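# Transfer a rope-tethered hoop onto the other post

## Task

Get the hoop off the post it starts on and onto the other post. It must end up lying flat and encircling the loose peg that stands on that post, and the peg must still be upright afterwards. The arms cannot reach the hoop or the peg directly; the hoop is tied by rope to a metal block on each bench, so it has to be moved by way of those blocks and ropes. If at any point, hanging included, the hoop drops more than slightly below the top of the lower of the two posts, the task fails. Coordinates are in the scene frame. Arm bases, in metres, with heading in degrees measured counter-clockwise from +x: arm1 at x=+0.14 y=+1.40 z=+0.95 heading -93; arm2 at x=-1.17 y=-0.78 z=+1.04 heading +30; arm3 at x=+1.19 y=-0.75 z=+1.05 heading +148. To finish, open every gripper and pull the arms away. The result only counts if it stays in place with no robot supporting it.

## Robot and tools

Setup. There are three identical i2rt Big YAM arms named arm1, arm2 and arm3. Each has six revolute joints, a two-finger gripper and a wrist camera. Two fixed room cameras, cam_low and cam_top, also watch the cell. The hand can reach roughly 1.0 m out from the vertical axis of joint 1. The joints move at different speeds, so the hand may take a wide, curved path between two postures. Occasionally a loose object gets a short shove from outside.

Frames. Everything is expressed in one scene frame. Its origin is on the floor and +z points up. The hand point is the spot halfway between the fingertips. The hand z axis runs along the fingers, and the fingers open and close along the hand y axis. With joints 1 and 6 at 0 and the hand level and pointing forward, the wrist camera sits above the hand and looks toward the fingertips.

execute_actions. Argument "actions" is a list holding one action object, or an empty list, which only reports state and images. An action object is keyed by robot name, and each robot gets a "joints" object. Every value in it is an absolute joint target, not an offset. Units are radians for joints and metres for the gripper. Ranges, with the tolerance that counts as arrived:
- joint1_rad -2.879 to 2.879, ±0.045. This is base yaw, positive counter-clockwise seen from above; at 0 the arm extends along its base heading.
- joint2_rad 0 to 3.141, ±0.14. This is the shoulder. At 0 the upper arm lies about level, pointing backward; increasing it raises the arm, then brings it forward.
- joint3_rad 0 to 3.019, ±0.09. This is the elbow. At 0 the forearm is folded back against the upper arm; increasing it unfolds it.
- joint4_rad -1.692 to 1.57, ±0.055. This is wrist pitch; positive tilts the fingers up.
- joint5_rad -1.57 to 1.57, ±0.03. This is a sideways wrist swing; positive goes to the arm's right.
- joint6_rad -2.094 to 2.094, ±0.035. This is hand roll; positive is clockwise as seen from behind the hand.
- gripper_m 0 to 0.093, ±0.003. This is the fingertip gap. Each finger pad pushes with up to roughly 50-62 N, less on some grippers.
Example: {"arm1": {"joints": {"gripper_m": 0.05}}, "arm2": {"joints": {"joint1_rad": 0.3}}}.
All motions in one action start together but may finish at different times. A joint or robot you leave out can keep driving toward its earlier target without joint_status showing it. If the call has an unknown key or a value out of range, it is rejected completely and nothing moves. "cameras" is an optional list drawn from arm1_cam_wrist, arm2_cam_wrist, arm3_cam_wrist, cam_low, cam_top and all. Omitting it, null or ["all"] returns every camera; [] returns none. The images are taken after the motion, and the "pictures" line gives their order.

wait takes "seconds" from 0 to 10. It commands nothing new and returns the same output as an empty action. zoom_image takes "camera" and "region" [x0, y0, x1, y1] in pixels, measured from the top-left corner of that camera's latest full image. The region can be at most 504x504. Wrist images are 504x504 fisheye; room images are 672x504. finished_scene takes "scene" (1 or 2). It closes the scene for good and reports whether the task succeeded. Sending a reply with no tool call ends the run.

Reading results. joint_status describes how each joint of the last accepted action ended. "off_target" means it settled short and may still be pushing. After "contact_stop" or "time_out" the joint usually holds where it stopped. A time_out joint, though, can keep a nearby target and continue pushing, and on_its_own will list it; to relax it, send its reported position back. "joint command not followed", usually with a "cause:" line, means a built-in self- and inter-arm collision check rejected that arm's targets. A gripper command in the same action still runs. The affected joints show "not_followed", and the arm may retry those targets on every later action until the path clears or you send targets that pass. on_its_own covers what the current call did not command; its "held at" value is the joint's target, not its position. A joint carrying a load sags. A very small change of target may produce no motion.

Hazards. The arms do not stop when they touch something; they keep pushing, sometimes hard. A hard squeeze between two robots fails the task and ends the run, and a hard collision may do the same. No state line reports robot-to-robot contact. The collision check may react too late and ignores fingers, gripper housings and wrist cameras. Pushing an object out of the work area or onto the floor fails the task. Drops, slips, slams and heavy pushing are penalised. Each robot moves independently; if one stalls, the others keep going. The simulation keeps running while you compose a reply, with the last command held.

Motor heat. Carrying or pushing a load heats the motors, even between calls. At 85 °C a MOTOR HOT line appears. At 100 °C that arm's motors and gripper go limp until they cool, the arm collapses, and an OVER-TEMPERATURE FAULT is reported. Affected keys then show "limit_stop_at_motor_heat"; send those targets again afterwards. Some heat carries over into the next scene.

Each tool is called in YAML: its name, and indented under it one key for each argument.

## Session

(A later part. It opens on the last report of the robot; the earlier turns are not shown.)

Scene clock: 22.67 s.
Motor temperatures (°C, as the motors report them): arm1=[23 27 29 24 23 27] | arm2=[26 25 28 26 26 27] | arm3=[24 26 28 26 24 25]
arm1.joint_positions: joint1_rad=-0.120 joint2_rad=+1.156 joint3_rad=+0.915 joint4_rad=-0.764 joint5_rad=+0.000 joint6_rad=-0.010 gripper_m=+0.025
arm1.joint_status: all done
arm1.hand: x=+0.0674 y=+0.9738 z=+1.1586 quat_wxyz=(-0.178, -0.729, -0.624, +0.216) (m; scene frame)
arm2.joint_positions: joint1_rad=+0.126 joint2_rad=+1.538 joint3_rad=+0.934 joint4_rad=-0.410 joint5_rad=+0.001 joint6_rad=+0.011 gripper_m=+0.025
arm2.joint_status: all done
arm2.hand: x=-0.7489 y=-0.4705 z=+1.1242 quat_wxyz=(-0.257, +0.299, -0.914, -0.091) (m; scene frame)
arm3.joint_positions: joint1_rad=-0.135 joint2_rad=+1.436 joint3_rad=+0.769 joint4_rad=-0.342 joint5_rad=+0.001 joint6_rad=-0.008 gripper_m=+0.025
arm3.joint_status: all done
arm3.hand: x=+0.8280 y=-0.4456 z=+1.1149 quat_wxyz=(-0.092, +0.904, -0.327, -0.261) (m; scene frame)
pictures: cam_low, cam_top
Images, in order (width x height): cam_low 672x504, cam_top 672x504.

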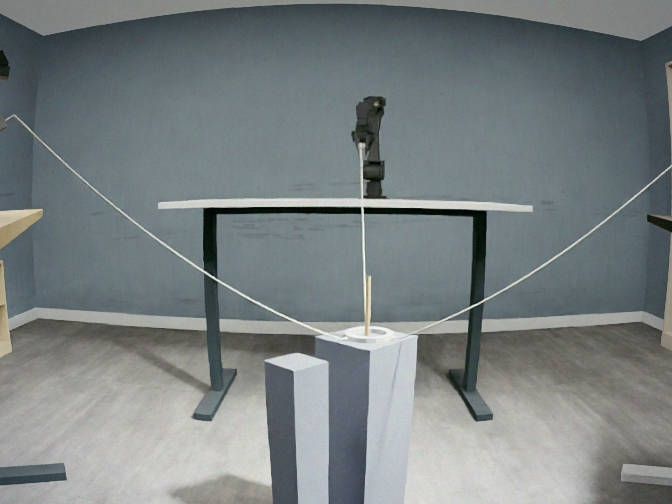

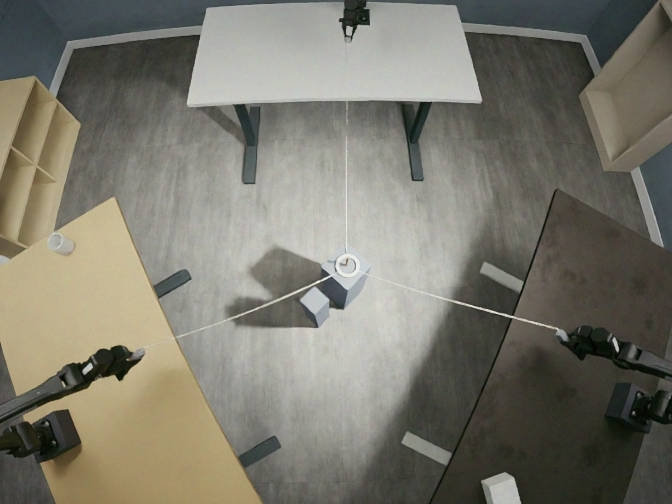

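execute_actions:
  actions:
    - {"arm1":{"joints":{"joint2_rad":1.93,"joint3_rad":1.52,"joint4_rad":-1.04}},"arm2":{"joints":{"joint2_rad":2.07,"joint3_rad":1.475,"joint4_rad":-0.85}},"arm3":{"joints":{"joint2_rad":2.07,"joint3_rad":1.485,"joint4_rad":-0.84}}}
  cameras: []

execute_actions:
  actions:
    - {"arm1":{"joints":{"joint3_rad":1.44,"joint4_rad":-1.02}},"arm2":{"joints":{"joint3_rad":1.375}},"arm3":{"joints":{"joint3_rad":1.405}}}
  cameras: ["cam_low"]

Scene clock: 24.67 s.
Motor temperatures (°C, as the motors report them): arm1=[23 27 29 24 23 27] | arm2=[26 25 28 26 26 27] | arm3=[24 27 28 26 24 25]
arm1.joint_positions: joint1_rad=-0.120 joint2_rad=+1.954 joint3_rad=+1.470 joint4_rad=-1.034 joint5_rad=+0.000 joint6_rad=-0.010 gripper_m=+0.025
arm1.joint_status: all done
arm1.hand: x=+0.0430 y=+0.8325 z=+0.9862 quat_wxyz=(-0.016, -0.760, -0.650, +0.022) (m; scene frame)
arm2.joint_positions: joint1_rad=+0.126 joint2_rad=+2.070 joint3_rad=+1.422 joint4_rad=-0.839 joint5_rad=+0.001 joint6_rad=+0.011 gripper_m=+0.025
arm2.joint_status: all done
arm2.hand: x=-0.6969 y=-0.4301 z=+0.9934 quat_wxyz=(-0.037, +0.312, -0.949, -0.016) (m; scene frame)
arm3.joint_positions: joint1_rad=-0.135 joint2_rad=+2.088 joint3_rad=+1.439 joint4_rad=-0.830 joint5_rad=+0.001 joint6_rad=-0.008 gripper_m=+0.025
arm3.joint_status: all done
arm3.hand: x=+0.7316 y=-0.3660 z=+0.9946 quat_wxyz=(-0.012, +0.940, -0.339, -0.043) (m; scene frame)
pictures: none
No camera images: the call's "cameras" was empty. Leave "cameras" out to get every camera's image.

Scene clock: 25.43 s.
Motor temperatures (°C, as the motors report them): arm1=[23 27 29 24 23 27] | arm2=[26 25 28 26 26 27] | arm3=[24 27 28 26 24 25]
arm1.joint_positions: joint1_rad=-0.120 joint2_rad=+1.950 joint3_rad=+1.436 joint4_rad=-1.028 joint5_rad=+0.000 joint6_rad=-0.010 gripper_m=+0.025
arm1.joint_status: all done
arm1.hand: x=+0.0451 y=+0.8453 z=+0.9763 quat_wxyz=(-0.008, -0.760, -0.650, +0.013) (m; scene frame)
arm2.joint_positions: joint1_rad=+0.126 joint2_rad=+2.070 joint3_rad=+1.374 joint4_rad=-0.840 joint5_rad=+0.001 joint6_rad=+0.011 gripper_m=+0.025
arm2.joint_status: all done
arm2.hand: x=-0.7157 y=-0.4441 z=+0.9784 quat_wxyz=(-0.014, +0.312, -0.950, -0.008) (m; scene frame)
arm3.joint_positions: joint1_rad=-0.135 joint2_rad=+2.088 joint3_rad=+1.395 joint4_rad=-0.833 joint5_rad=+0.001 joint6_rad=-0.008 gripper_m=+0.025
arm3.joint_status: all done
arm3.hand: x=+0.7482 y=-0.3801 z=+0.9808 quat_wxyz=(-0.004, +0.941, -0.339, -0.022) (m; scene frame)
pictures: cam_low
Images, in order (width x height): cam_low 672x504.

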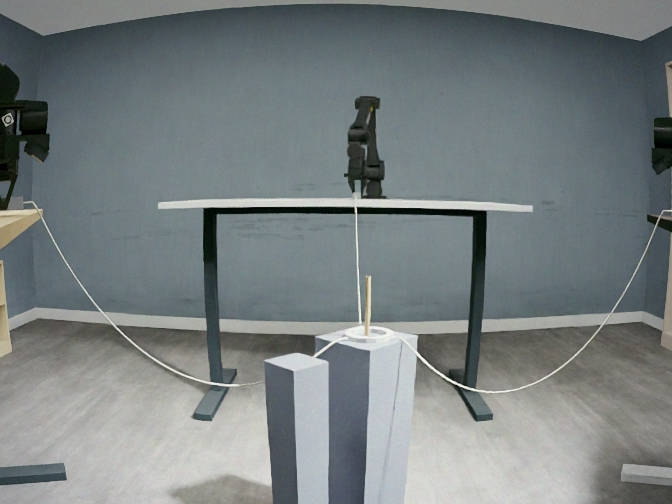

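execute_actions:
  actions:
    - {"arm2":{"joints":{"joint2_rad":2.1}},"arm3":{"joints":{"joint2_rad":2.095}}}
  cameras: []

execute_actions:
  actions:
    - {"arm1":{"joints":{"gripper_m":0.06}},"arm2":{"joints":{"gripper_m":0.06}},"arm3":{"joints":{"gripper_m":0.06}}}
  cameras: []

execute_actions:
  actions:
    - {"arm1":{"joints":{"joint2_rad":1.4}},"arm2":{"joints":{"joint2_rad":1.5}},"arm3":{"joints":{"joint2_rad":1.5}}}
  cameras: ["cam_low","cam_top"]

Scene clock: 26.53 s.
Motor temperatures (°C, as the motors report them): arm1=[23 27 29 24 23 27] | arm2=[26 25 28 26 26 27] | arm3=[24 27 28 26 24 25]
arm1.joint_positions: joint1_rad=-0.120 joint2_rad=+1.950 joint3_rad=+1.436 joint4_rad=-1.028 joint5_rad=+0.000 joint6_rad=-0.010 gripper_m=+0.025
arm1.joint_status: not commanded
arm1.hand: x=+0.0451 y=+0.8453 z=+0.9763 quat_wxyz=(-0.008, -0.760, -0.650, +0.013) (m; scene frame)
arm2.joint_positions: joint1_rad=+0.126 joint2_rad=+2.074 joint3_rad=+1.374 joint4_rad=-0.840 joint5_rad=+0.001 joint6_rad=+0.011 gripper_m=+0.025
arm2.joint_status: all done
arm2.hand: x=-0.7164 y=-0.4446 z=+0.9759 quat_wxyz=(-0.012, +0.312, -0.950, -0.007) (m; scene frame)
arm3.joint_positions: joint1_rad=-0.135 joint2_rad=+2.089 joint3_rad=+1.395 joint4_rad=-0.833 joint5_rad=+0.001 joint6_rad=-0.008 gripper_m=+0.025
arm3.joint_status: all done
arm3.hand: x=+0.7484 y=-0.3803 z=+0.9801 quat_wxyz=(-0.003, +0.941, -0.339, -0.021) (m; scene frame)
pictures: none
No camera images: the call's "cameras" was empty. Leave "cameras" out to get every camera's image.

Scene clock: 27.17 s.
Motor temperatures (°C, as the motors report them): arm1=[23 27 29 24 23 27] | arm2=[26 25 28 26 26 27] | arm3=[24 27 28 26 24 25]
arm1.joint_positions: joint1_rad=-0.120 joint2_rad=+1.947 joint3_rad=+1.436 joint4_rad=-1.028 joint5_rad=+0.000 joint6_rad=-0.010 gripper_m=+0.060
arm1.joint_status: all done
arm1.hand: x=+0.0450 y=+0.8450 z=+0.9777 quat_wxyz=(-0.009, -0.760, -0.650, +0.014) (m; scene frame)
arm2.joint_positions: joint1_rad=+0.126 joint2_rad=+2.074 joint3_rad=+1.374 joint4_rad=-0.840 joint5_rad=+0.001 joint6_rad=+0.011 gripper_m=+0.060
arm2.joint_status: all done
arm2.hand: x=-0.7164 y=-0.4446 z=+0.9759 quat_wxyz=(-0.012, +0.312, -0.950, -0.007) (m; scene frame)
arm3.joint_positions: joint1_rad=-0.135 joint2_rad=+2.089 joint3_rad=+1.395 joint4_rad=-0.833 joint5_rad=+0.001 joint6_rad=-0.008 gripper_m=+0.060
arm3.joint_status: all done
arm3.hand: x=+0.7484 y=-0.3803 z=+0.9801 quat_wxyz=(-0.003, +0.941, -0.339, -0.021) (m; scene frame)
pictures: none
No camera images: the call's "cameras" was empty. Leave "cameras" out to get every camera's image.

Scene clock: 28.70 s.
Motor temperatures (°C, as the motors report them): arm1=[23 27 29 24 23 27] | arm2=[26 25 28 26 26 27] | arm3=[24 27 28 26 24 25]
arm1.joint_positions: joint1_rad=-0.120 joint2_rad=+1.402 joint3_rad=+1.432 joint4_rad=-1.028 joint5_rad=+0.000 joint6_rad=-0.010 gripper_m=+0.060
arm1.joint_status: all done
arm1.hand: x=+0.0504 y=+0.8695 z=+1.2724 quat_wxyz=(-0.180, -0.729, -0.624, +0.218) (m; scene frame)
arm2.joint_positions: joint1_rad=+0.126 joint2_rad=+1.480 joint3_rad=+1.367 joint4_rad=-0.840 joint5_rad=+0.001 joint6_rad=+0.011 gripper_m=+0.060
arm2.joint_status: all done
arm2.hand: x=-0.7031 y=-0.4377 z=+1.3081 quat_wxyz=(-0.285, +0.297, -0.906, -0.100) (m; scene frame)
arm3.joint_positions: joint1_rad=-0.135 joint2_rad=+1.498 joint3_rad=+1.387 joint4_rad=-0.833 joint5_rad=+0.001 joint6_rad=-0.008 gripper_m=+0.060
arm3.joint_status: all done
arm3.hand: x=+0.7399 y=-0.3689 z=+1.3162 quat_wxyz=(-0.103, +0.895, -0.324, -0.290) (m; scene frame)
pictures: cam_low, cam_top
Images, in order (width x height): cam_low 672x504, cam_top 672x504.

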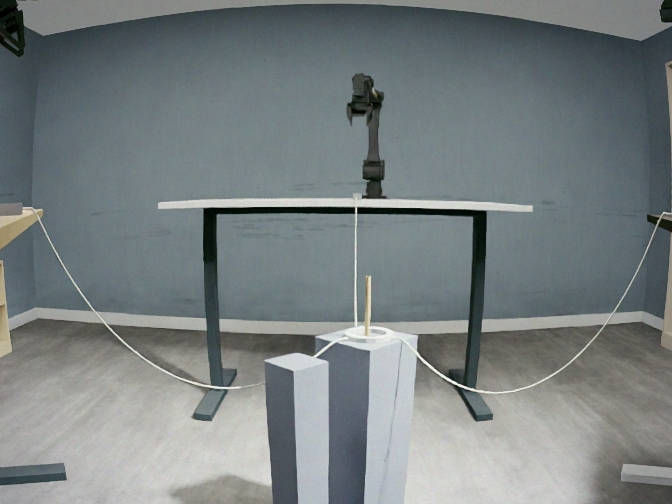

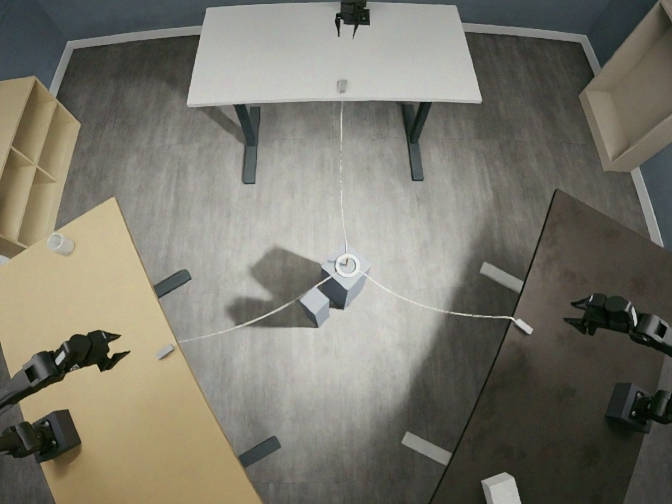

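finished_scene:
  scene: 2

The scene is finished: the task was done.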